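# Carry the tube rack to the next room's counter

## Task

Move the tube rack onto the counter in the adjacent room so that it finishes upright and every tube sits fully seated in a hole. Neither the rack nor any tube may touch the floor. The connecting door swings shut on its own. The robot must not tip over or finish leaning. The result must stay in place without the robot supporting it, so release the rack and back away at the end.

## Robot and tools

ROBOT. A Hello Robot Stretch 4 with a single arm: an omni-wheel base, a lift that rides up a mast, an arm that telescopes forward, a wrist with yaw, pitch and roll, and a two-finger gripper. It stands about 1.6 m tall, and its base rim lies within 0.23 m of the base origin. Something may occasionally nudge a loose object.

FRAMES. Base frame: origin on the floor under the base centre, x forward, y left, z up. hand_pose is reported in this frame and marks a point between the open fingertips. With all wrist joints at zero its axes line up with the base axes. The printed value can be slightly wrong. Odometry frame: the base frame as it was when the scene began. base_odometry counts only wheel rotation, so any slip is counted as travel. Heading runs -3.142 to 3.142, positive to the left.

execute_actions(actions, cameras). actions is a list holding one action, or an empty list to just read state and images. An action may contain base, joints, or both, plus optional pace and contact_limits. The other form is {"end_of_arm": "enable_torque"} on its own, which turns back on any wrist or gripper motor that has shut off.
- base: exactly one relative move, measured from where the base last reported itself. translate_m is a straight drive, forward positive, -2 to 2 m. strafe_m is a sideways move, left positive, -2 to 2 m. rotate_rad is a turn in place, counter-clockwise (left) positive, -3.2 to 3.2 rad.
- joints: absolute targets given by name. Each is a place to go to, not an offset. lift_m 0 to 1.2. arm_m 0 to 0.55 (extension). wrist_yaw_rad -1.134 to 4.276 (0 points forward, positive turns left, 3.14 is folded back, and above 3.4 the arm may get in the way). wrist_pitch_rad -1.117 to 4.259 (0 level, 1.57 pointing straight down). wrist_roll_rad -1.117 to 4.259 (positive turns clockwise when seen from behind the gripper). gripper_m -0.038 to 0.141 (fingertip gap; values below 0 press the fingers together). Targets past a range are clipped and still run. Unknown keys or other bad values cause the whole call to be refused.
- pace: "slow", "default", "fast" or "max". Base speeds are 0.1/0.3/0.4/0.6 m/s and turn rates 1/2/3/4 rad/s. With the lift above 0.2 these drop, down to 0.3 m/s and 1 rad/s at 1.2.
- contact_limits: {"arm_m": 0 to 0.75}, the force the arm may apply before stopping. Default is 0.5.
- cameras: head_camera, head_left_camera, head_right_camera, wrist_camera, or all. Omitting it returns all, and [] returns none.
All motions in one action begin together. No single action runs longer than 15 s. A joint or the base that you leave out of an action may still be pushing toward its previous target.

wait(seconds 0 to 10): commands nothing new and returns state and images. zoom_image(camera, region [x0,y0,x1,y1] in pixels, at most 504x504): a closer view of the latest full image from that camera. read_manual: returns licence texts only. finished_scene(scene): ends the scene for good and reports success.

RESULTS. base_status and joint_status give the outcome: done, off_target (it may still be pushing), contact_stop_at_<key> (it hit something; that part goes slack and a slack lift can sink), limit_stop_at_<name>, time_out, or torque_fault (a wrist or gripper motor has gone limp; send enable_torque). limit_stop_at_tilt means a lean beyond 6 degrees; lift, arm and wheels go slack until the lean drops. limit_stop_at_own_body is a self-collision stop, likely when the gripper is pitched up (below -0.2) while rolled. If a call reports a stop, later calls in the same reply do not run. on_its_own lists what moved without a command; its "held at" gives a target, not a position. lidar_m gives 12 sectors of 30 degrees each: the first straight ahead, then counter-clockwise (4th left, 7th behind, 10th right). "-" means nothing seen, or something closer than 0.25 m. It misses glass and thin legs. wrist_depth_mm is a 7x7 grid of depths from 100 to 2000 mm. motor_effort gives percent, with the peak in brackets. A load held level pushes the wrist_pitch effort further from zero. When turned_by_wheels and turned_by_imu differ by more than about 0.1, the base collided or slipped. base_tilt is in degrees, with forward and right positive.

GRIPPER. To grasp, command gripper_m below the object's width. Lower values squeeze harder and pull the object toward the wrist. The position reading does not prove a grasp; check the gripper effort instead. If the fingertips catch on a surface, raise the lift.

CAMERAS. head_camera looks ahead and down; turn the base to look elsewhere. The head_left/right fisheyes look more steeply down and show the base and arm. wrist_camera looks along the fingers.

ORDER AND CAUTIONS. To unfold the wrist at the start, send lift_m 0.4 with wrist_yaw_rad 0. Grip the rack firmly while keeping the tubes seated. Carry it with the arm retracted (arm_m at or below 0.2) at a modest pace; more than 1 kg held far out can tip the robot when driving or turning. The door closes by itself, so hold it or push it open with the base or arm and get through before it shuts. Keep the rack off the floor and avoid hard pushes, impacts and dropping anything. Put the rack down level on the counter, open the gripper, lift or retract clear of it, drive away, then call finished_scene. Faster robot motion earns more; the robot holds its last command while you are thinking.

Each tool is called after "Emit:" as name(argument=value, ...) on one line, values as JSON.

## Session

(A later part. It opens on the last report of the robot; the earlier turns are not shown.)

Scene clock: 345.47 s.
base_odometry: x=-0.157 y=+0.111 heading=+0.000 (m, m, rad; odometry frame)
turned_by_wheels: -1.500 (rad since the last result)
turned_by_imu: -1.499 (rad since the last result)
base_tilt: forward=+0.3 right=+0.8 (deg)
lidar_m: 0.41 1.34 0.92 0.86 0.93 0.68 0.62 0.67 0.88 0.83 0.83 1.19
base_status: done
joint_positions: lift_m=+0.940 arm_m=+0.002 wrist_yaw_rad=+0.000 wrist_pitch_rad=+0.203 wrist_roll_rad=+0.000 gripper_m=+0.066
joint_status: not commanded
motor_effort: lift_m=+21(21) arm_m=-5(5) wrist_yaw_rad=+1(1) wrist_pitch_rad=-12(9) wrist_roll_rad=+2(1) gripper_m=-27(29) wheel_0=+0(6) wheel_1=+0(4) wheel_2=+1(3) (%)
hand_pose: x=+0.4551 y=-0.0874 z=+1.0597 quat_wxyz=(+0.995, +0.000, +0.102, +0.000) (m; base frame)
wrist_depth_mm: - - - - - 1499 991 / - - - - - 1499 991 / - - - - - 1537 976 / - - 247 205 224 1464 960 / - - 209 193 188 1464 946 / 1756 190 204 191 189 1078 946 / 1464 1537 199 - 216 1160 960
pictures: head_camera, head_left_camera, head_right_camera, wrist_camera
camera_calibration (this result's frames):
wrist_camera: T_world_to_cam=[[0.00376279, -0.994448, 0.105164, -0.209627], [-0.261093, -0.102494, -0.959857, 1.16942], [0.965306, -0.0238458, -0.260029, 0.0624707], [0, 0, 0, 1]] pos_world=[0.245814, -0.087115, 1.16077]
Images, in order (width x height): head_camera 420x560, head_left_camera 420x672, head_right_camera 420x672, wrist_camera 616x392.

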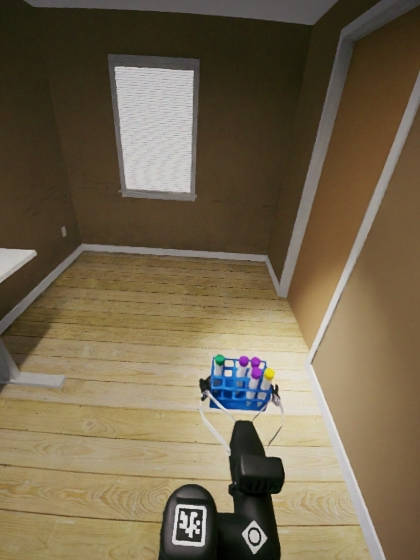

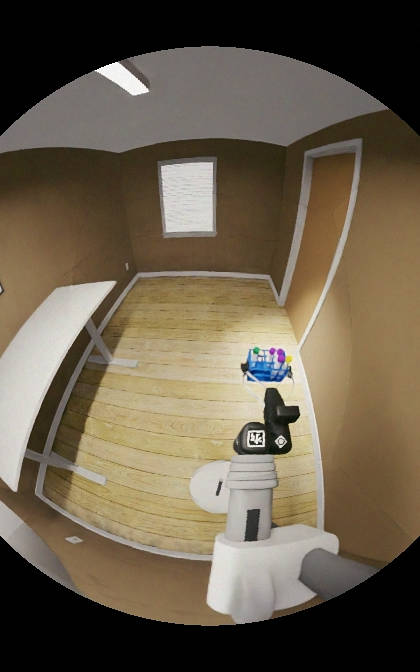

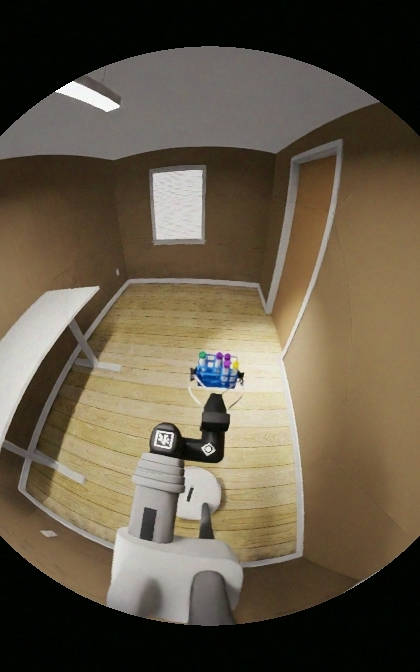

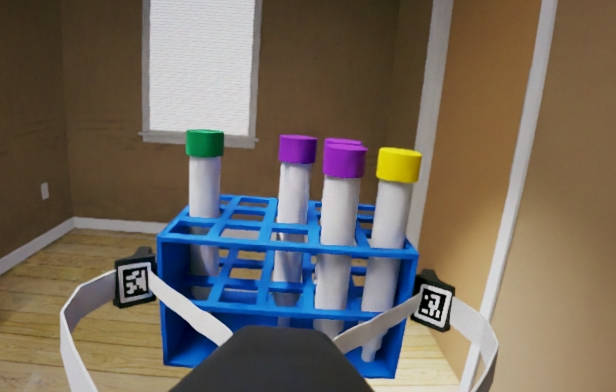

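Emit:
execute_actions(actions=[{"base": {"translate_m": 1.82}, "joints": {"lift_m": 0.8}}], cameras=[])

Emit:
execute_actions(actions=[{"base": {"rotate_rad": -1.57}, "pace": "slow"}])

Scene clock: 382.70 s.
base_odometry: x=+1.663 y=+0.111 heading=-0.001 (m, m, rad; odometry frame)
turned_by_wheels: +0.000 (rad since the last result)
turned_by_imu: +0.003 (rad since the last result)
base_tilt: forward=+0.2 right=+0.8 (deg)
lidar_m: 0.42 1.26 1.81 1.72 1.14 1.30 2.48 1.18 0.90 0.84 0.89 1.08
base_status: done
joint_positions: lift_m=+0.800 arm_m=+0.002 wrist_yaw_rad=+0.000 wrist_pitch_rad=+0.203 wrist_roll_rad=+0.000 gripper_m=+0.066
joint_status: all done
motor_effort: lift_m=+16(21) arm_m=-5(5) wrist_yaw_rad=+0(1) wrist_pitch_rad=-10(10) wrist_roll_rad=+0(2) gripper_m=-27(29) wheel_0=-1(7) wheel_1=-1(7) wheel_2=+0(7) (%)
hand_pose: x=+0.4551 y=-0.0874 z=+0.9201 quat_wxyz=(+0.995, +0.000, +0.102, +0.000) (m; base frame)
wrist_depth_mm: 946 917 931 960 960 976 931 / 960 946 976 991 991 1008 904 / 976 991 1008 1025 1025 1042 878 / 1060 1042 228 204 224 1078 866 / 1078 1098 210 196 187 1138 878 / 1118 190 204 193 187 1025 854 / 1160 1182 200 - 217 1078 854
pictures: none
No camera images: the call's "cameras" was empty. Leave "cameras" out to get every camera's image.

Scene clock: 385.57 s.
base_odometry: x=+1.663 y=+0.111 heading=-1.571 (m, m, rad; odometry frame)
turned_by_wheels: -1.570 (rad since the last result)
turned_by_imu: -1.569 (rad since the last result)
base_tilt: forward=+0.2 right=+0.7 (deg)
lidar_m: 0.41 0.87 1.09 1.26 1.29 1.76 1.73 1.14 1.35 2.48 1.16 0.89
base_status: done
joint_positions: lift_m=+0.800 arm_m=+0.002 wrist_yaw_rad=+0.000 wrist_pitch_rad=+0.203 wrist_roll_rad=+0.000 gripper_m=+0.066
joint_status: not commanded
motor_effort: lift_m=+16(16) arm_m=-5(5) wrist_yaw_rad=+1(1) wrist_pitch_rad=-10(9) wrist_roll_rad=+2(1) gripper_m=-29(27) wheel_0=+0(3) wheel_1=+0(4) wheel_2=+0(3) (%)
hand_pose: x=+0.4551 y=-0.0875 z=+0.9201 quat_wxyz=(+0.995, +0.000, +0.102, +0.000) (m; base frame)
wrist_depth_mm: 549 554 559 569 580 574 508 / 569 574 585 591 591 603 530 / 597 597 603 597 621 627 559 / 615 615 229 204 183 621 585 / 647 627 209 197 186 634 621 / 668 190 204 192 187 621 647 / 715 707 199 - 216 676 676
pictures: head_camera, head_left_camera, head_right_camera, wrist_camera
camera_calibration (this result's frames):
wrist_camera: T_world_to_cam=[[0.00360225, -0.994449, 0.105159, -0.194913], [-0.261053, -0.102448, -0.959873, 1.03543], [0.965318, -0.0239943, -0.259973, 0.0261226], [0, 0, 0, 1]] pos_world=[0.245788, -0.0871266, 1.02117]
Images, in order (width x height): head_camera 420x560, head_left_camera 420x672, head_right_camera 420x672, wrist_camera 616x392.

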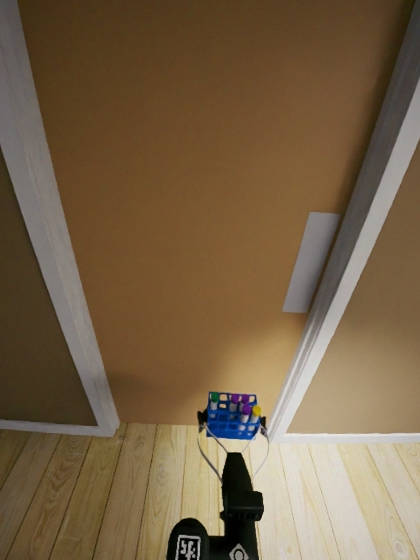

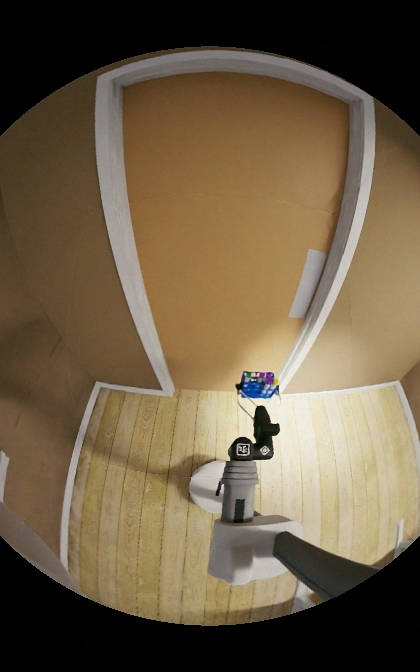

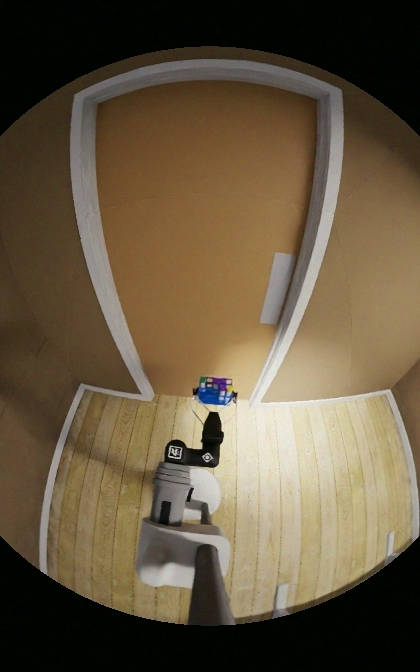

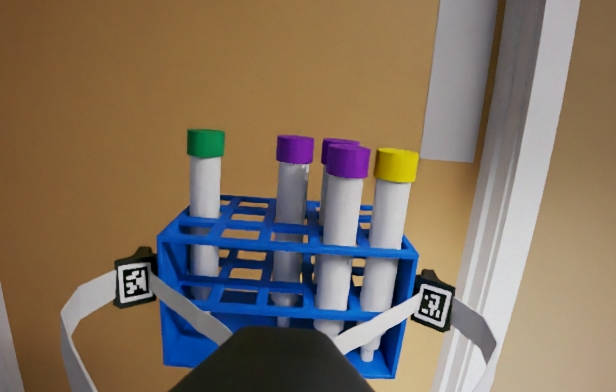

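Emit:
zoom_image(camera="head_camera", region=[60, 360, 340, 480])

Region (60, 360, 340, 480) of head_camera's 420x560 image, scaled by 1.800, with more detail than that image has; it fills the top 216 rows of this view, and the rest is white.

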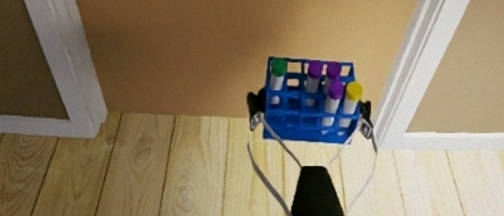

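Emit:
execute_actions(actions=[{"base": {"rotate_rad": -1.57}, "joints": {"wrist_yaw_rad": -1.12}, "pace": "slow"}])

Scene clock: 425.27 s.
base_odometry: x=+1.663 y=+0.111 heading=-3.140 (m, m, rad; odometry frame)
turned_by_wheels: -1.570 (rad since the last result)
turned_by_imu: -1.567 (rad since the last result)
base_tilt: forward=+0.2 right=+0.8 (deg)
lidar_m: 2.47 1.18 0.89 0.85 0.88 1.07 1.24 1.26 1.73 1.72 0.32 1.32
base_status: done
joint_positions: lift_m=+0.800 arm_m=+0.002 wrist_yaw_rad=-1.120 wrist_pitch_rad=+0.203 wrist_roll_rad=+0.000 gripper_m=+0.066
joint_status: all done
motor_effort: lift_m=+17(16) arm_m=-5(5) wrist_yaw_rad=+1(5) wrist_pitch_rad=-10(11) wrist_roll_rad=+2(1) gripper_m=-30(27) wheel_0=+0(6) wheel_1=+0(4) wheel_2=+0(3) (%)
hand_pose: x=+0.2171 y=-0.2924 z=+0.9201 quat_wxyz=(+0.843, +0.054, +0.086, -0.528) (m; base frame)
wrist_depth_mm: - - 1756 1618 1499 1366 1281 / - - 1863 1708 1576 1397 1281 / - - 1138 1078 1576 1430 1336 / - - 229 204 224 1499 1366 / 1983 1921 210 196 187 1576 1430 / 1576 190 204 192 188 1537 1464 / 1366 1397 198 - 216 1537 1499
pictures: head_camera, head_left_camera, head_right_camera, wrist_camera
camera_calibration (this result's frames):
wrist_camera: T_world_to_cam=[[-0.893394, -0.436795, 0.105154, -0.0401042], [-0.206007, 0.190275, -0.959873, 1.02593], [0.399259, -0.879208, -0.259973, 0.123821], [0, 0, 0, 1]] pos_world=[0.126083, -0.103861, 1.02117]
Images, in order (width x height): head_camera 420x560, head_left_camera 420x672, head_right_camera 420x672, wrist_camera 616x392.

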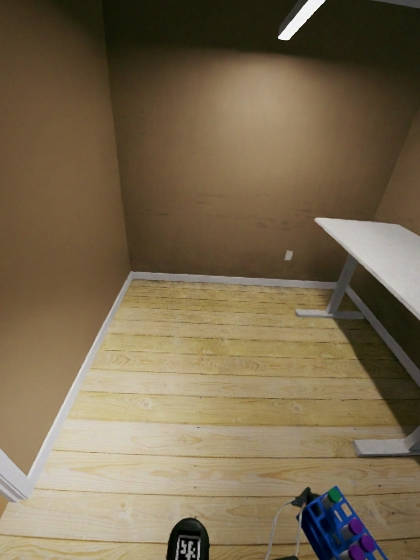

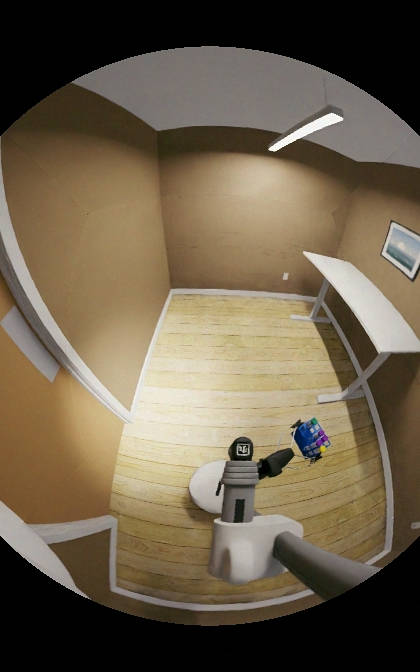

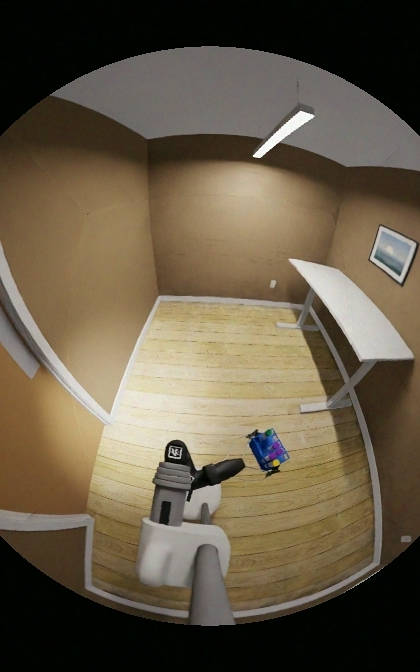

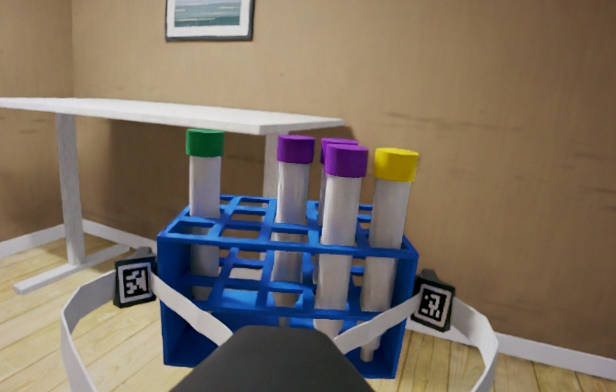

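Emit:
execute_actions(actions=[{"base": {"strafe_m": 0.59}}], cameras=["head_left_camera", "head_camera"])

Scene clock: 432.43 s.
base_odometry: x=+1.664 y=-0.479 heading=-3.140 (m, m, rad; odometry frame)
turned_by_wheels: +0.000 (rad since the last result)
turned_by_imu: +0.002 (rad since the last result)
base_tilt: forward=+0.2 right=+0.7 (deg)
lidar_m: 0.95 0.38 0.28 0.25 0.26 0.37 0.69 1.36 1.80 2.30 0.29 2.11
base_status: done
joint_positions: lift_m=+0.800 arm_m=+0.002 wrist_yaw_rad=-1.120 wrist_pitch_rad=+0.203 wrist_roll_rad=+0.000 gripper_m=+0.066
joint_status: not commanded
motor_effort: lift_m=+16(17) arm_m=-5(5) wrist_yaw_rad=+0(0) wrist_pitch_rad=-9(11) wrist_roll_rad=+1(1) gripper_m=-28(28) wheel_0=+1(7) wheel_1=-2(7) wheel_2=+0(0) (%)
hand_pose: x=+0.2170 y=-0.2924 z=+0.9201 quat_wxyz=(+0.843, +0.054, +0.086, -0.528) (m; base frame)
wrist_depth_mm: - - - - - 1808 1756 / - - - - - 1921 1756 / - - - 1499 - 1983 1808 / - - 227 204 225 - 1921 / - 1983 210 193 187 - 1983 / 1537 190 204 192 189 1863 1983 / 1308 1366 198 - 216 1499 1576
pictures: head_camera, head_left_camera
Images, in order (width x height): head_camera 420x560, head_left_camera 420x672.

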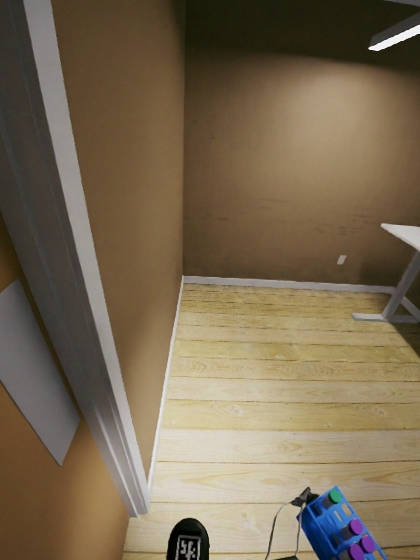

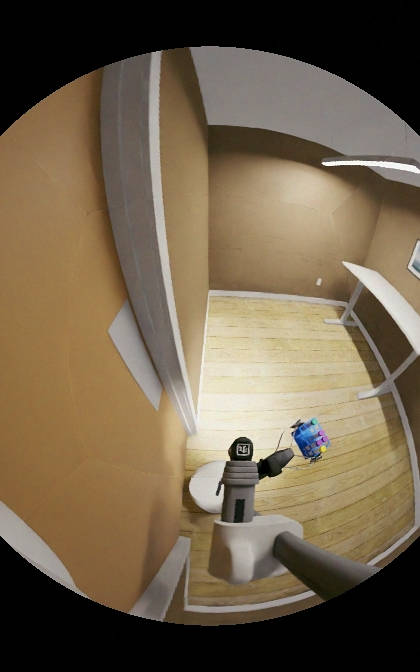

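Emit:
execute_actions(actions=[{"base": {"strafe_m": 0.25}, "pace": "slow"}], cameras=["head_left_camera", "head_camera"])

Scene clock: 439.57 s.
base_odometry: x=+1.664 y=-0.729 heading=-3.140 (m, m, rad; odometry frame)
turned_by_wheels: +0.000 (rad since the last result)
turned_by_imu: +0.001 (rad since the last result)
base_tilt: forward=+0.2 right=+0.8 (deg)
lidar_m: 0.40 1.85 0.27 0.25 - 0.25 0.33 1.34 1.78 2.56 0.32 2.44
base_status: done
joint_positions: lift_m=+0.800 arm_m=+0.002 wrist_yaw_rad=-1.120 wrist_pitch_rad=+0.203 wrist_roll_rad=+0.000 gripper_m=+0.066
joint_status: not commanded
motor_effort: lift_m=+18(18) arm_m=-5(5) wrist_yaw_rad=+1(1) wrist_pitch_rad=-11(11) wrist_roll_rad=+1(2) gripper_m=-26(32) wheel_0=-4(16) wheel_1=+6(18) wheel_2=+1(4) (%)
hand_pose: x=+0.2170 y=-0.2924 z=+0.9200 quat_wxyz=(+0.843, +0.054, +0.086, -0.528) (m; base frame)
wrist_depth_mm: - - - - - - 1863 / - - - - - - 1921 / - - - 1708 - - - / - - 250 203 225 - - / - 1983 209 193 187 - - / 1576 190 204 190 188 1863 - / 1336 1366 199 - 215 1499 1618
pictures: head_camera, head_left_camera
Images, in order (width x height): head_camera 420x560, head_left_camera 420x672.

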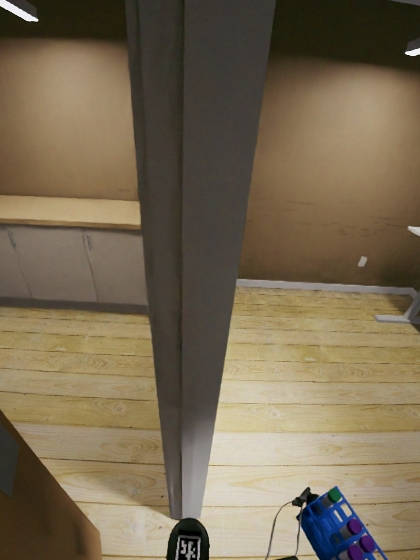

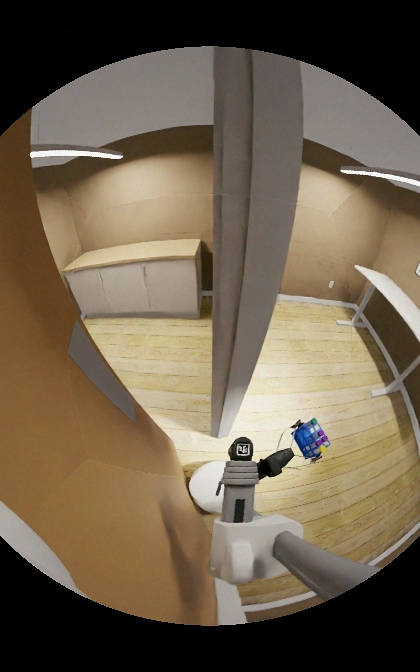

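Emit:
execute_actions(actions=[{"base": {"strafe_m": 0.3}, "pace": "slow"}], cameras=["head_left_camera", "head_camera", "head_right_camera"])

Scene clock: 447.80 s.
base_odometry: x=+1.665 y=-1.029 heading=-3.140 (m, m, rad; odometry frame)
turned_by_wheels: +0.000 (rad since the last result)
turned_by_imu: +0.002 (rad since the last result)
base_tilt: forward=+0.2 right=+0.8 (deg)
lidar_m: 0.76 1.85 2.00 0.27 0.25 - 0.25 0.31 1.84 2.63 0.30 0.45
base_status: done
joint_positions: lift_m=+0.800 arm_m=+0.002 wrist_yaw_rad=-1.120 wrist_pitch_rad=+0.203 wrist_roll_rad=+0.000 gripper_m=+0.066
joint_status: not commanded
motor_effort: lift_m=+18(18) arm_m=-5(5) wrist_yaw_rad=+1(1) wrist_pitch_rad=-11(10) wrist_roll_rad=+2(2) gripper_m=-29(28) wheel_0=-5(11) wheel_1=+6(24) wheel_2=+4(5) (%)
hand_pose: x=+0.2170 y=-0.2924 z=+0.9200 quat_wxyz=(+0.843, +0.054, +0.086, -0.528) (m; base frame)
wrist_depth_mm: 246 - - - - - - / 254 - - - - - - / 263 - - - - - - / 272 - 228 202 180 - - / 282 304 210 196 188 - - / 279 190 204 191 189 1808 1983 / 286 370 198 - 215 1499 1618
pictures: head_camera, head_left_camera, head_right_camera
Images, in order (width x height): head_camera 420x560, head_left_camera 420x672, head_right_camera 420x672.

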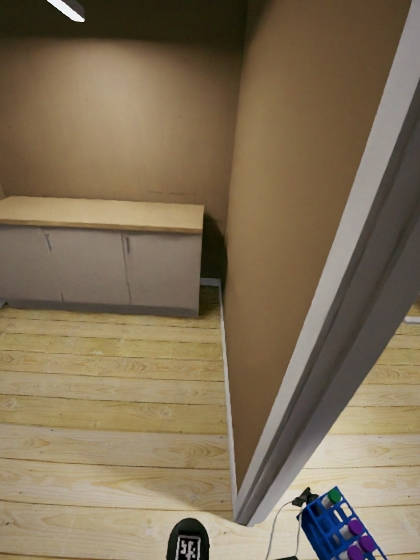

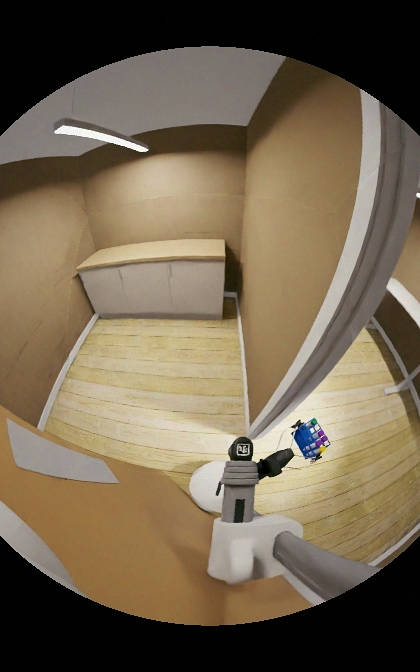

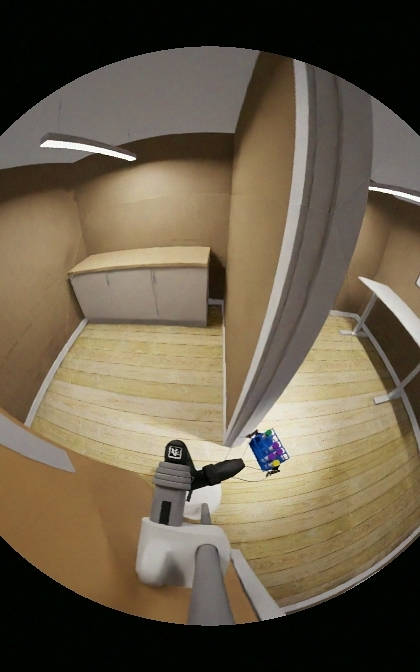

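Emit:
execute_actions(actions=[{"base": {"strafe_m": 0.2}, "pace": "slow"}])

Scene clock: 464.63 s.
base_odometry: x=+1.665 y=-1.228 heading=-3.140 (m, m, rad; odometry frame)
turned_by_wheels: +0.000 (rad since the last result)
turned_by_imu: +0.028 (rad since the last result)
base_tilt: forward=+0.3 right=+0.8 (deg)
lidar_m: 1.51 1.85 1.79 0.31 0.25 - 0.25 0.27 0.69 2.53 0.31 0.58
base_status: done
joint_positions: lift_m=+0.800 arm_m=+0.002 wrist_yaw_rad=-1.120 wrist_pitch_rad=+0.203 wrist_roll_rad=+0.000 gripper_m=+0.066
joint_status: not commanded
motor_effort: lift_m=+18(18) arm_m=-5(5) wrist_yaw_rad=+0(1) wrist_pitch_rad=-10(10) wrist_roll_rad=+2(2) gripper_m=-33(29) wheel_0=-7(12) wheel_1=+4(10) wheel_2=+4(9) (%)
hand_pose: x=+0.2170 y=-0.2924 z=+0.9200 quat_wxyz=(+0.843, +0.054, +0.086, -0.528) (m; base frame)
wrist_depth_mm: 459 404 407 - - - - / 480 424 427 - - - - / 508 439 430 - - - - / 530 462 249 203 224 - - / 554 433 210 196 187 - - / 603 190 204 191 189 1863 - / 647 535 198 - 216 1499 1576
pictures: head_camera, head_left_camera, head_right_camera, wrist_camera
camera_calibration (this result's frames):
wrist_camera: T_world_to_cam=[[-0.893481, -0.436624, 0.105129, -0.0400713], [-0.205938, 0.190301, -0.959883, 1.02584], [0.399101, -0.879287, -0.259948, 0.123808], [0, 0, 0, 1]] pos_world=[0.126044, -0.103852, 1.02108]
Images, in order (width x height): head_camera 420x560, head_left_camera 420x672, head_right_camera 420x672, wrist_camera 616x392.

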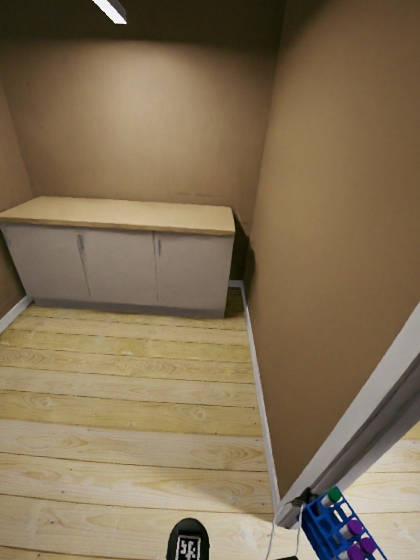

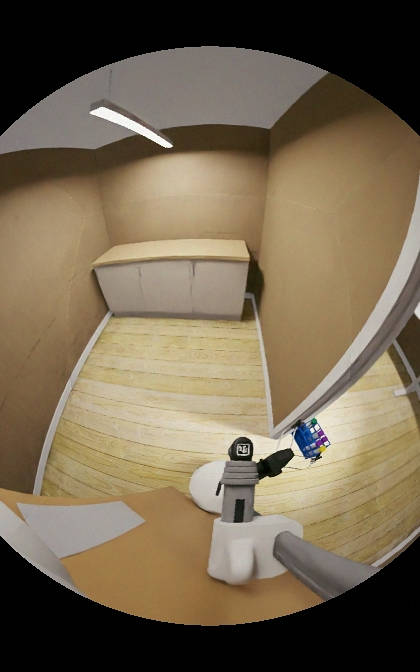

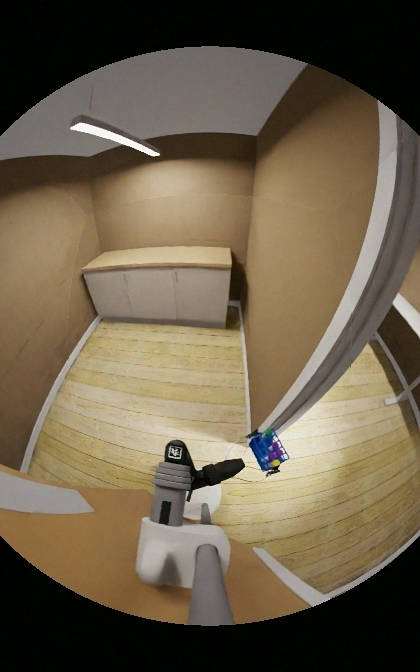

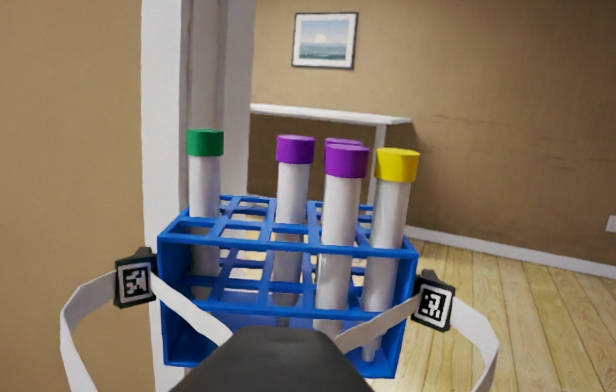

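Emit:
execute_actions(actions=[{"base": {"strafe_m": 0.16}, "pace": "slow"}], cameras=["head_camera", "head_left_camera", "head_right_camera"])

Scene clock: 489.43 s.
base_odometry: x=+1.665 y=-1.388 heading=-3.139 (m, m, rad; odometry frame)
turned_by_wheels: +0.001 (rad since the last result)
turned_by_imu: +0.010 (rad since the last result)
base_tilt: forward=+0.2 right=+0.7 (deg)
lidar_m: 1.77 1.86 1.62 1.52 0.25 1.80 0.25 0.27 0.52 2.54 0.31 0.82
base_status: done
joint_positions: lift_m=+0.800 arm_m=+0.002 wrist_yaw_rad=-1.120 wrist_pitch_rad=+0.203 wrist_roll_rad=+0.000 gripper_m=+0.066
joint_status: not commanded
motor_effort: lift_m=+18(18) arm_m=-5(5) wrist_yaw_rad=+1(1) wrist_pitch_rad=-11(10) wrist_roll_rad=+2(1) gripper_m=-28(26) wheel_0=-3(8) wheel_1=+6(12) wheel_2=+5(4) (%)
hand_pose: x=+0.2170 y=-0.2924 z=+0.9200 quat_wxyz=(+0.843, +0.054, +0.086, -0.528) (m; base frame)
wrist_depth_mm: 699 609 539 - - - - / 723 634 564 - - - - / 759 661 549 554 - - - / 798 699 227 202 250 - - / 842 676 211 193 186 - - / 904 190 204 191 188 1808 - / 976 820 199 - 215 1537 1576
pictures: head_camera, head_left_camera, head_right_camera
Images, in order (width x height): head_camera 420x560, head_left_camera 420x672, head_right_camera 420x672.

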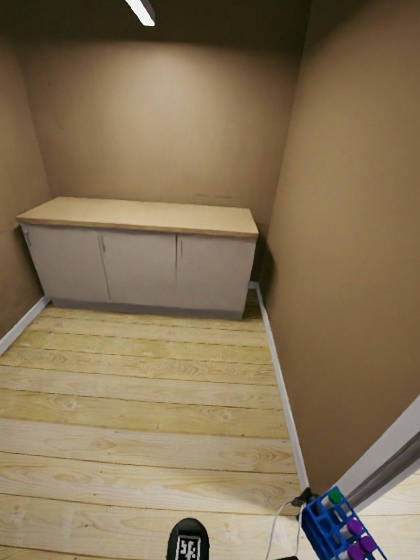

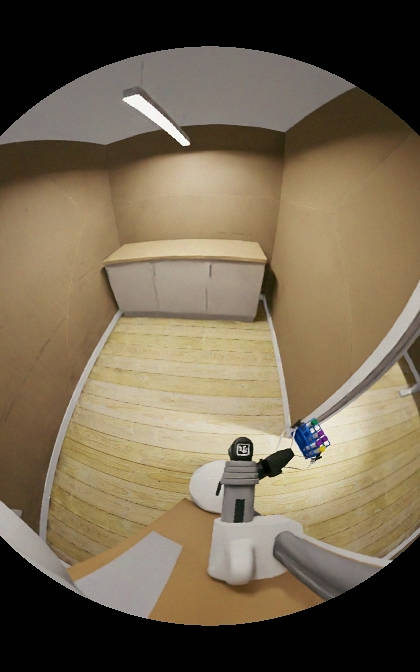

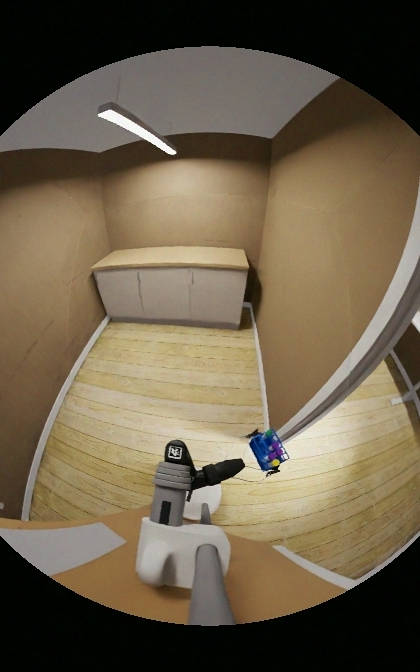

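Emit:
execute_actions(actions=[{"base": {"translate_m": 0.6}}], cameras=["head_camera", "head_left_camera", "head_right_camera"])

Scene clock: 516.27 s.
base_odometry: x=+1.065 y=-1.390 heading=-3.139 (m, m, rad; odometry frame)
turned_by_wheels: +0.000 (rad since the last result)
turned_by_imu: +0.003 (rad since the last result)
base_tilt: forward=+0.4 right=+0.7 (deg)
lidar_m: 1.17 1.22 1.62 1.53 1.58 2.05 1.92 0.85 0.56 0.55 0.31 0.81
base_status: done
joint_positions: lift_m=+0.800 arm_m=+0.002 wrist_yaw_rad=-1.120 wrist_pitch_rad=+0.203 wrist_roll_rad=+0.000 gripper_m=+0.066
joint_status: not commanded
motor_effort: lift_m=+17(17) arm_m=-5(5) wrist_yaw_rad=+0(0) wrist_pitch_rad=-9(10) wrist_roll_rad=+1(4) gripper_m=-29(29) wheel_0=+0(8) wheel_1=+1(9) wheel_2=+1(8) (%)
hand_pose: x=+0.2170 y=-0.2924 z=+0.9200 quat_wxyz=(+0.843, +0.054, +0.086, -0.528) (m; base frame)
wrist_depth_mm: 676 597 530 473 430 394 370 / 715 615 549 484 445 402 375 / 741 647 544 492 452 415 384 / 778 668 228 202 180 427 394 / 820 661 212 197 189 442 404 / 891 190 204 191 188 436 418 / 931 788 198 - 216 459 433
pictures: head_camera, head_left_camera, head_right_camera
Images, in order (width x height): head_camera 420x560, head_left_camera 420x672, head_right_camera 420x672.

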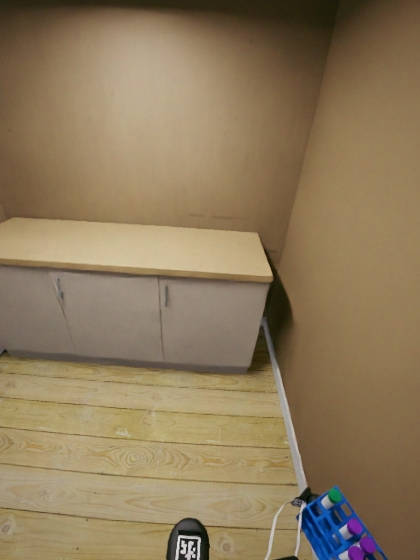

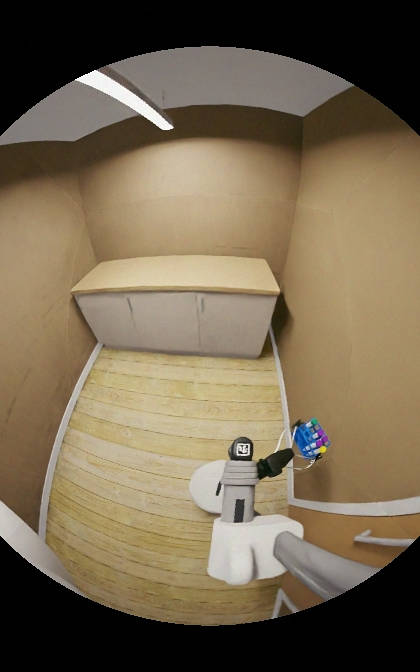

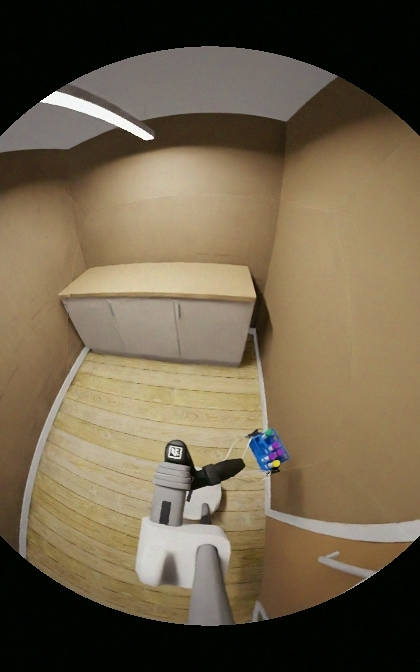

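Emit:
execute_actions(actions=[{"base": {"strafe_m": 0.3}, "joints": {"lift_m": 0.89, "wrist_yaw_rad": 0.0}}], cameras=[])

Emit:
execute_actions(actions=[{"base": {"translate_m": 0.62}}])

Scene clock: 537.47 s.
base_odometry: x=+1.066 y=-1.690 heading=-3.139 (m, m, rad; odometry frame)
turned_by_wheels: +0.000 (rad since the last result)
turned_by_imu: +0.003 (rad since the last result)
base_tilt: forward=+0.2 right=+0.6 (deg)
lidar_m: 0.40 1.24 1.29 1.24 1.29 1.76 1.95 1.30 0.85 0.85 0.90 1.23
base_status: done
joint_positions: lift_m=+0.890 arm_m=+0.002 wrist_yaw_rad=+0.000 wrist_pitch_rad=+0.203 wrist_roll_rad=+0.000 gripper_m=+0.066
joint_status: all done
motor_effort: lift_m=+22(22) arm_m=-5(4) wrist_yaw_rad=+1(7) wrist_pitch_rad=-10(10) wrist_roll_rad=+3(2) gripper_m=-27(29) wheel_0=+2(8) wheel_1=+0(8) wheel_2=+0(1) (%)
hand_pose: x=+0.4551 y=-0.0874 z=+1.0097 quat_wxyz=(+0.995, +0.000, +0.101, +0.000) (m; base frame)
wrist_depth_mm: 1397 1464 1430 1430 1430 1464 1078 / 1464 1499 1499 1537 1499 1499 1042 / 1281 1397 1499 1366 1537 1430 1008 / 960 960 227 203 179 1205 1008 / 991 976 211 196 188 1182 991 / 1042 190 204 191 187 1138 991 / 1118 1098 199 - 216 1182 991
pictures: none
No camera images: the call's "cameras" was empty. Leave "cameras" out to get every camera's image.

Scene clock: 541.00 s.
base_odometry: x=+0.446 y=-1.692 heading=-3.139 (m, m, rad; odometry frame)
turned_by_wheels: +0.000 (rad since the last result)
turned_by_imu: +0.000 (rad since the last result)
base_tilt: forward=+0.3 right=+0.7 (deg)
lidar_m: 0.42 0.56 0.79 1.25 1.31 1.77 2.56 1.22 0.89 0.84 0.81 0.58
base_status: done
joint_positions: lift_m=+0.890 arm_m=+0.002 wrist_yaw_rad=+0.000 wrist_pitch_rad=+0.203 wrist_roll_rad=+0.000 gripper_m=+0.066
joint_status: not commanded
motor_effort: lift_m=+20(21) arm_m=-5(4) wrist_yaw_rad=+0(1) wrist_pitch_rad=-9(9) wrist_roll_rad=+2(2) gripper_m=-27(29) wheel_0=+0(6) wheel_1=+0(4) wheel_2=+0(7) (%)
hand_pose: x=+0.4551 y=-0.0874 z=+1.0098 quat_wxyz=(+0.995, +0.000, +0.101, +0.000) (m; base frame)
wrist_depth_mm: 854 866 866 891 891 878 904 / 878 891 891 904 931 917 931 / 917 917 931 946 946 960 946 / 640 676 227 204 180 931 991 / 427 387 210 197 188 539 559 / 347 190 204 192 188 368 389 / 387 389 198 - 215 404 413
pictures: head_camera, head_left_camera, head_right_camera, wrist_camera
camera_calibration (this result's frames):
wrist_camera: T_world_to_cam=[[0.0037588, -0.994455, 0.105095, -0.204305], [-0.26096, -0.102429, -0.9599, 1.12153], [0.965342, -0.0238175, -0.259898, 0.0494296], [0, 0, 0, 1]] pos_world=[0.245727, -0.0871172, 1.11088]
Images, in order (width x height): head_camera 420x560, head_left_camera 420x672, head_right_camera 420x672, wrist_camera 616x392.

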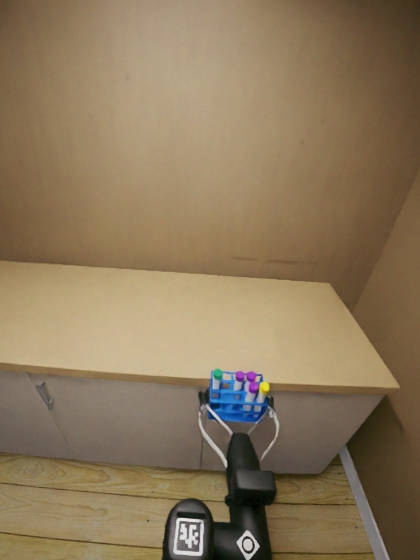

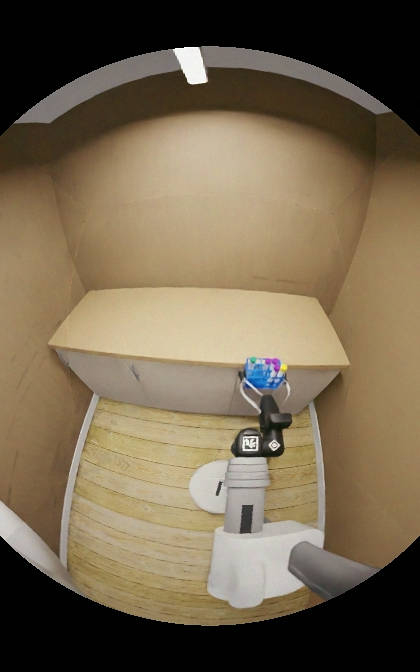

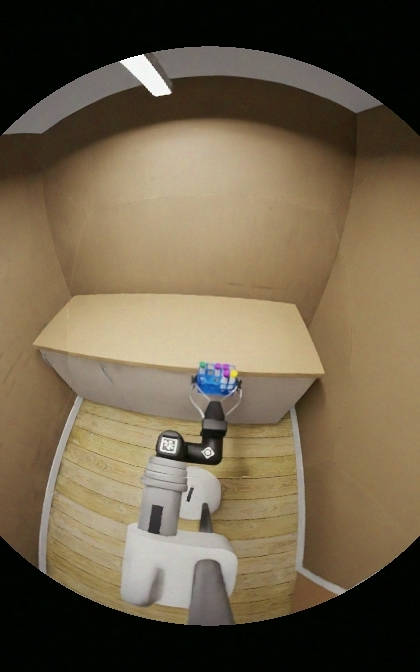

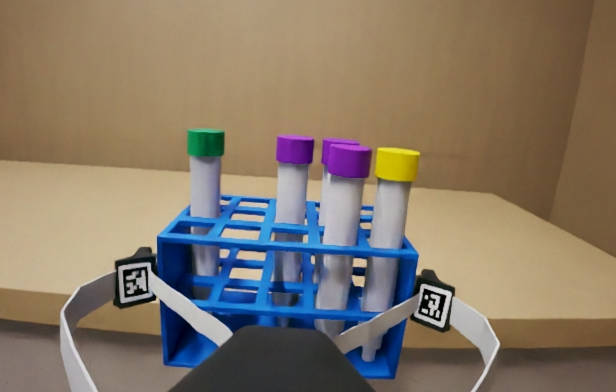

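Emit:
execute_actions(actions=[{"joints": {"arm_m": 0.28}}], cameras=["head_camera", "wrist_camera"])

Emit:
execute_actions(actions=[{"joints": {"lift_m": 0.855}, "pace": "slow"}], cameras=["wrist_camera"])

Scene clock: 561.23 s.
base_odometry: x=+0.446 y=-1.692 heading=-3.139 (m, m, rad; odometry frame)
turned_by_wheels: +0.000 (rad since the last result)
turned_by_imu: +0.003 (rad since the last result)
base_tilt: forward=+0.2 right=+0.8 (deg)
lidar_m: 0.53 0.58 0.76 1.26 1.32 1.78 2.54 1.20 0.89 0.85 0.82 0.59
base_status: not commanded
joint_positions: lift_m=+0.890 arm_m=+0.279 wrist_yaw_rad=+0.000 wrist_pitch_rad=+0.203 wrist_roll_rad=+0.000 gripper_m=+0.066
joint_status: all done
motor_effort: lift_m=+20(20) arm_m=+5(4) wrist_yaw_rad=+0(3) wrist_pitch_rad=-8(9) wrist_roll_rad=+3(4) gripper_m=-32(31) wheel_0=+0(0) wheel_1=+0(0) wheel_2=+0(0) (%)
hand_pose: x=+0.7326 y=-0.0874 z=+1.0099 quat_wxyz=(+0.995, +0.000, +0.101, +0.000) (m; base frame)
wrist_depth_mm: 603 615 615 621 621 634 634 / 627 640 640 647 647 654 661 / 661 661 661 661 668 683 691 / 634 676 226 202 179 715 707 / 421 382 210 196 189 539 554 / 301 190 204 191 188 362 387 / 262 262 198 - 216 289 306
pictures: head_camera, wrist_camera
camera_calibration (this result's frames):
wrist_camera: T_world_to_cam=[[0.00383188, -0.994455, 0.105095, -0.205381], [-0.260819, -0.102452, -0.959936, 1.19392], [0.96538, -0.0237324, -0.259765, -0.218589], [0, 0, 0, 1]] pos_world=[0.523204, -0.0871108, 1.11089]
Images, in order (width x height): head_camera 420x560, wrist_camera 616x392.

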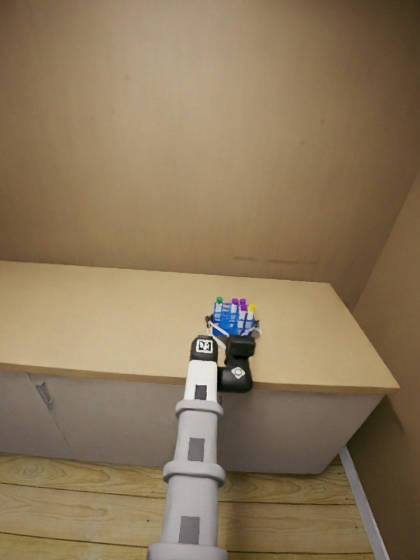

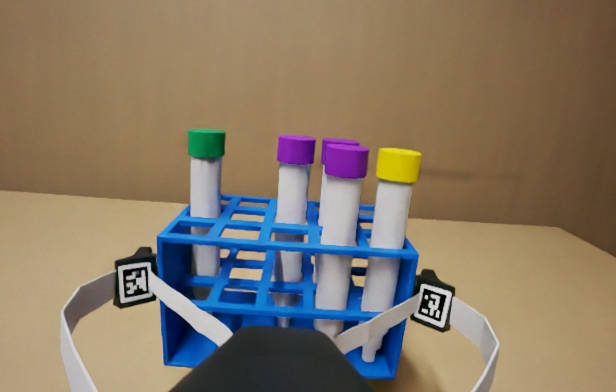

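Scene clock: 562.37 s.
base_odometry: x=+0.446 y=-1.692 heading=-3.139 (m, m, rad; odometry frame)
turned_by_wheels: +0.000 (rad since the last result)
turned_by_imu: +0.000 (rad since the last result)
base_tilt: forward=+0.3 right=+0.8 (deg)
lidar_m: 0.55 0.58 0.75 1.25 1.30 1.77 2.56 1.22 0.89 0.85 0.81 0.57
base_status: not commanded
joint_positions: lift_m=+0.855 arm_m=+0.279 wrist_yaw_rad=+0.000 wrist_pitch_rad=+0.203 wrist_roll_rad=+0.000 gripper_m=+0.066
joint_status: all done
motor_effort: lift_m=+16(19) arm_m=+5(5) wrist_yaw_rad=+0(0) wrist_pitch_rad=-11(10) wrist_roll_rad=+1(3) gripper_m=-30(28) wheel_0=+0(0) wheel_1=+0(1) wheel_2=+0(0) (%)
hand_pose: x=+0.7326 y=-0.0874 z=+0.9752 quat_wxyz=(+0.995, +0.000, +0.101, +0.000) (m; base frame)
wrist_depth_mm: 603 615 609 621 621 627 634 / 627 640 634 640 647 654 654 / 647 661 668 668 668 676 683 / 521 554 227 202 181 707 715 / 347 317 211 196 188 445 455 / 247 189 204 191 187 297 319 / 215 216 198 - 216 239 254
pictures: wrist_camera
camera_calibration (this result's frames):
wrist_camera: T_world_to_cam=[[0.00383184, -0.994455, 0.105095, -0.201739], [-0.260818, -0.102452, -0.959936, 1.16065], [0.96538, -0.0237324, -0.259765, -0.227592], [0, 0, 0, 1]] pos_world=[0.523205, -0.0871108, 1.07623]
Images, in order (width x height): wrist_camera 616x392.

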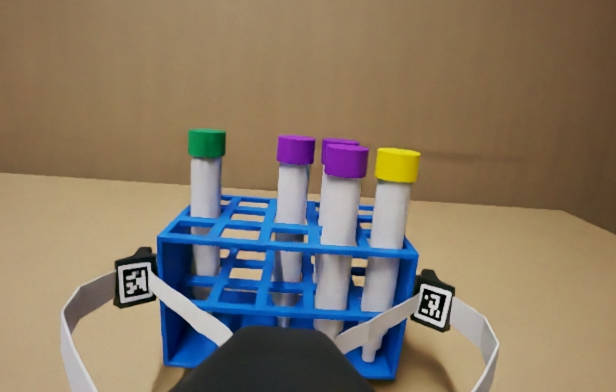

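Emit:
execute_actions(actions=[{"joints": {"lift_m": 0.843}, "pace": "slow"}], cameras=["wrist_camera"])

Scene clock: 570.20 s.
base_odometry: x=+0.446 y=-1.692 heading=-3.139 (m, m, rad; odometry frame)
turned_by_wheels: +0.000 (rad since the last result)
turned_by_imu: +0.001 (rad since the last result)
base_tilt: forward=+0.3 right=+0.7 (deg)
lidar_m: 0.54 0.56 0.77 1.22 1.31 1.78 2.57 1.19 0.91 0.84 0.81 0.61
base_status: not commanded
joint_positions: lift_m=+0.843 arm_m=+0.279 wrist_yaw_rad=+0.000 wrist_pitch_rad=+0.203 wrist_roll_rad=+0.000 gripper_m=+0.066
joint_status: all done
motor_effort: lift_m=+16(16) arm_m=+5(5) wrist_yaw_rad=+0(1) wrist_pitch_rad=-9(10) wrist_roll_rad=+0(1) gripper_m=-30(28) wheel_0=+0(0) wheel_1=+0(0) wheel_2=+0(0) (%)
hand_pose: x=+0.7326 y=-0.0874 z=+0.9632 quat_wxyz=(+0.995, +0.000, +0.101, +0.000) (m; base frame)
wrist_depth_mm: 609 621 615 627 627 634 634 / 634 634 640 647 654 647 668 / 654 654 654 668 668 668 683 / 484 512 228 203 180 699 699 / 324 291 210 196 188 410 421 / 229 190 203 192 188 274 294 / 200 200 196 - 211 223 236
pictures: wrist_camera
camera_calibration (this result's frames):
wrist_camera: T_world_to_cam=[[0.00383191, -0.994455, 0.105095, -0.200477], [-0.260818, -0.102452, -0.959936, 1.14912], [0.96538, -0.0237324, -0.259765, -0.230712], [0, 0, 0, 1]] pos_world=[0.523206, -0.0871108, 1.06422]
Images, in order (width x height): wrist_camera 616x392.

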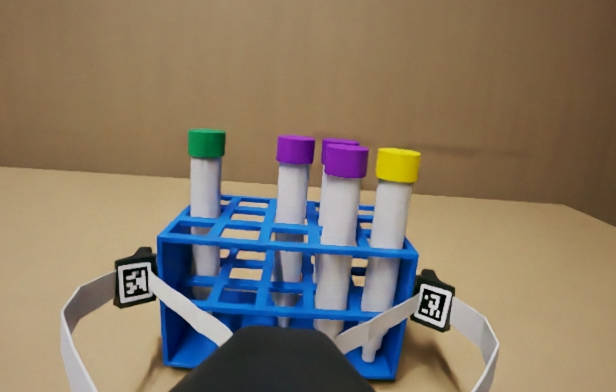

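Emit:
execute_actions(actions=[{"joints": {"lift_m": 0.837}, "pace": "slow"}], cameras=["wrist_camera"])

Scene clock: 574.37 s.
base_odometry: x=+0.446 y=-1.692 heading=-3.139 (m, m, rad; odometry frame)
turned_by_wheels: +0.000 (rad since the last result)
turned_by_imu: +0.001 (rad since the last result)
base_tilt: forward=+0.2 right=+0.6 (deg)
lidar_m: 0.55 0.58 0.77 1.24 1.32 1.77 2.56 1.18 0.90 0.85 0.80 0.59
base_status: not commanded
joint_positions: lift_m=+0.837 arm_m=+0.279 wrist_yaw_rad=+0.000 wrist_pitch_rad=+0.203 wrist_roll_rad=+0.000 gripper_m=+0.066
joint_status: all done
motor_effort: lift_m=+16(16) arm_m=+5(5) wrist_yaw_rad=-1(0) wrist_pitch_rad=-10(9) wrist_roll_rad=+3(2) gripper_m=-25(31) wheel_0=+0(0) wheel_1=+0(0) wheel_2=+0(0) (%)
hand_pose: x=+0.7326 y=-0.0874 z=+0.9572 quat_wxyz=(+0.995, +0.000, +0.101, +0.000) (m; base frame)
wrist_depth_mm: 609 615 615 627 634 634 634 / 627 640 640 654 640 661 661 / 647 661 647 654 668 691 691 / 466 492 227 203 180 668 707 / 310 279 210 196 187 394 407 / 220 190 204 191 188 264 282 / 191 193 195 - 203 213 224
pictures: wrist_camera
camera_calibration (this result's frames):
wrist_camera: T_world_to_cam=[[0.00383196, -0.994455, 0.105095, -0.199847], [-0.260819, -0.102452, -0.959936, 1.14337], [0.96538, -0.0237323, -0.259765, -0.232271], [0, 0, 0, 1]] pos_world=[0.523206, -0.0871108, 1.05822]
Images, in order (width x height): wrist_camera 616x392.

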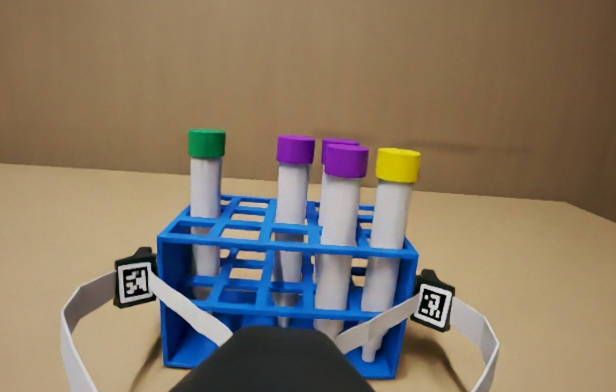

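Emit:
execute_actions(actions=[{"joints": {"lift_m": 0.833}, "pace": "slow"}], cameras=["wrist_camera"])

Scene clock: 579.67 s.
base_odometry: x=+0.446 y=-1.692 heading=-3.139 (m, m, rad; odometry frame)
turned_by_wheels: +0.000 (rad since the last result)
turned_by_imu: +0.001 (rad since the last result)
base_tilt: forward=+0.3 right=+0.8 (deg)
lidar_m: 0.55 0.58 0.76 1.26 1.32 1.72 2.57 1.21 0.91 0.85 0.83 0.60
base_status: not commanded
joint_positions: lift_m=+0.833 arm_m=+0.279 wrist_yaw_rad=+0.000 wrist_pitch_rad=+0.201 wrist_roll_rad=+0.000 gripper_m=+0.066
joint_status: all done
motor_effort: lift_m=+15(16) arm_m=+5(5) wrist_yaw_rad=+0(0) wrist_pitch_rad=-4(8) wrist_roll_rad=+1(4) gripper_m=-26(28) wheel_0=+0(0) wheel_1=+0(0) wheel_2=+0(0) (%)
hand_pose: x=+0.7327 y=-0.0874 z=+0.9538 quat_wxyz=(+0.995, +0.000, +0.101, +0.000) (m; base frame)
wrist_depth_mm: 615 621 615 621 621 627 634 / 627 634 634 647 654 654 661 / 654 661 661 654 668 676 683 / 462 492 227 202 181 661 707 / 306 276 211 197 188 389 404 / 216 190 204 191 187 260 278 / 188 190 194 - 202 210 222
pictures: wrist_camera
camera_calibration (this result's frames):
wrist_camera: T_world_to_cam=[[0.0036439, -0.994455, 0.105102, -0.199357], [-0.259102, -0.102452, -0.960401, 1.1393], [0.965843, -0.0237326, -0.258039, -0.235245], [0, 0, 0, 1]] pos_world=[0.523131, -0.0871108, 1.05443]
Images, in order (width x height): wrist_camera 616x392.

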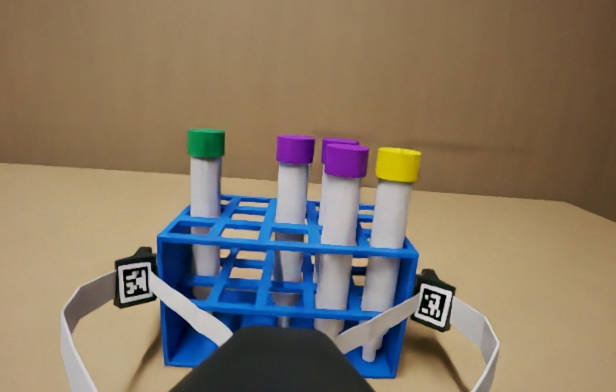

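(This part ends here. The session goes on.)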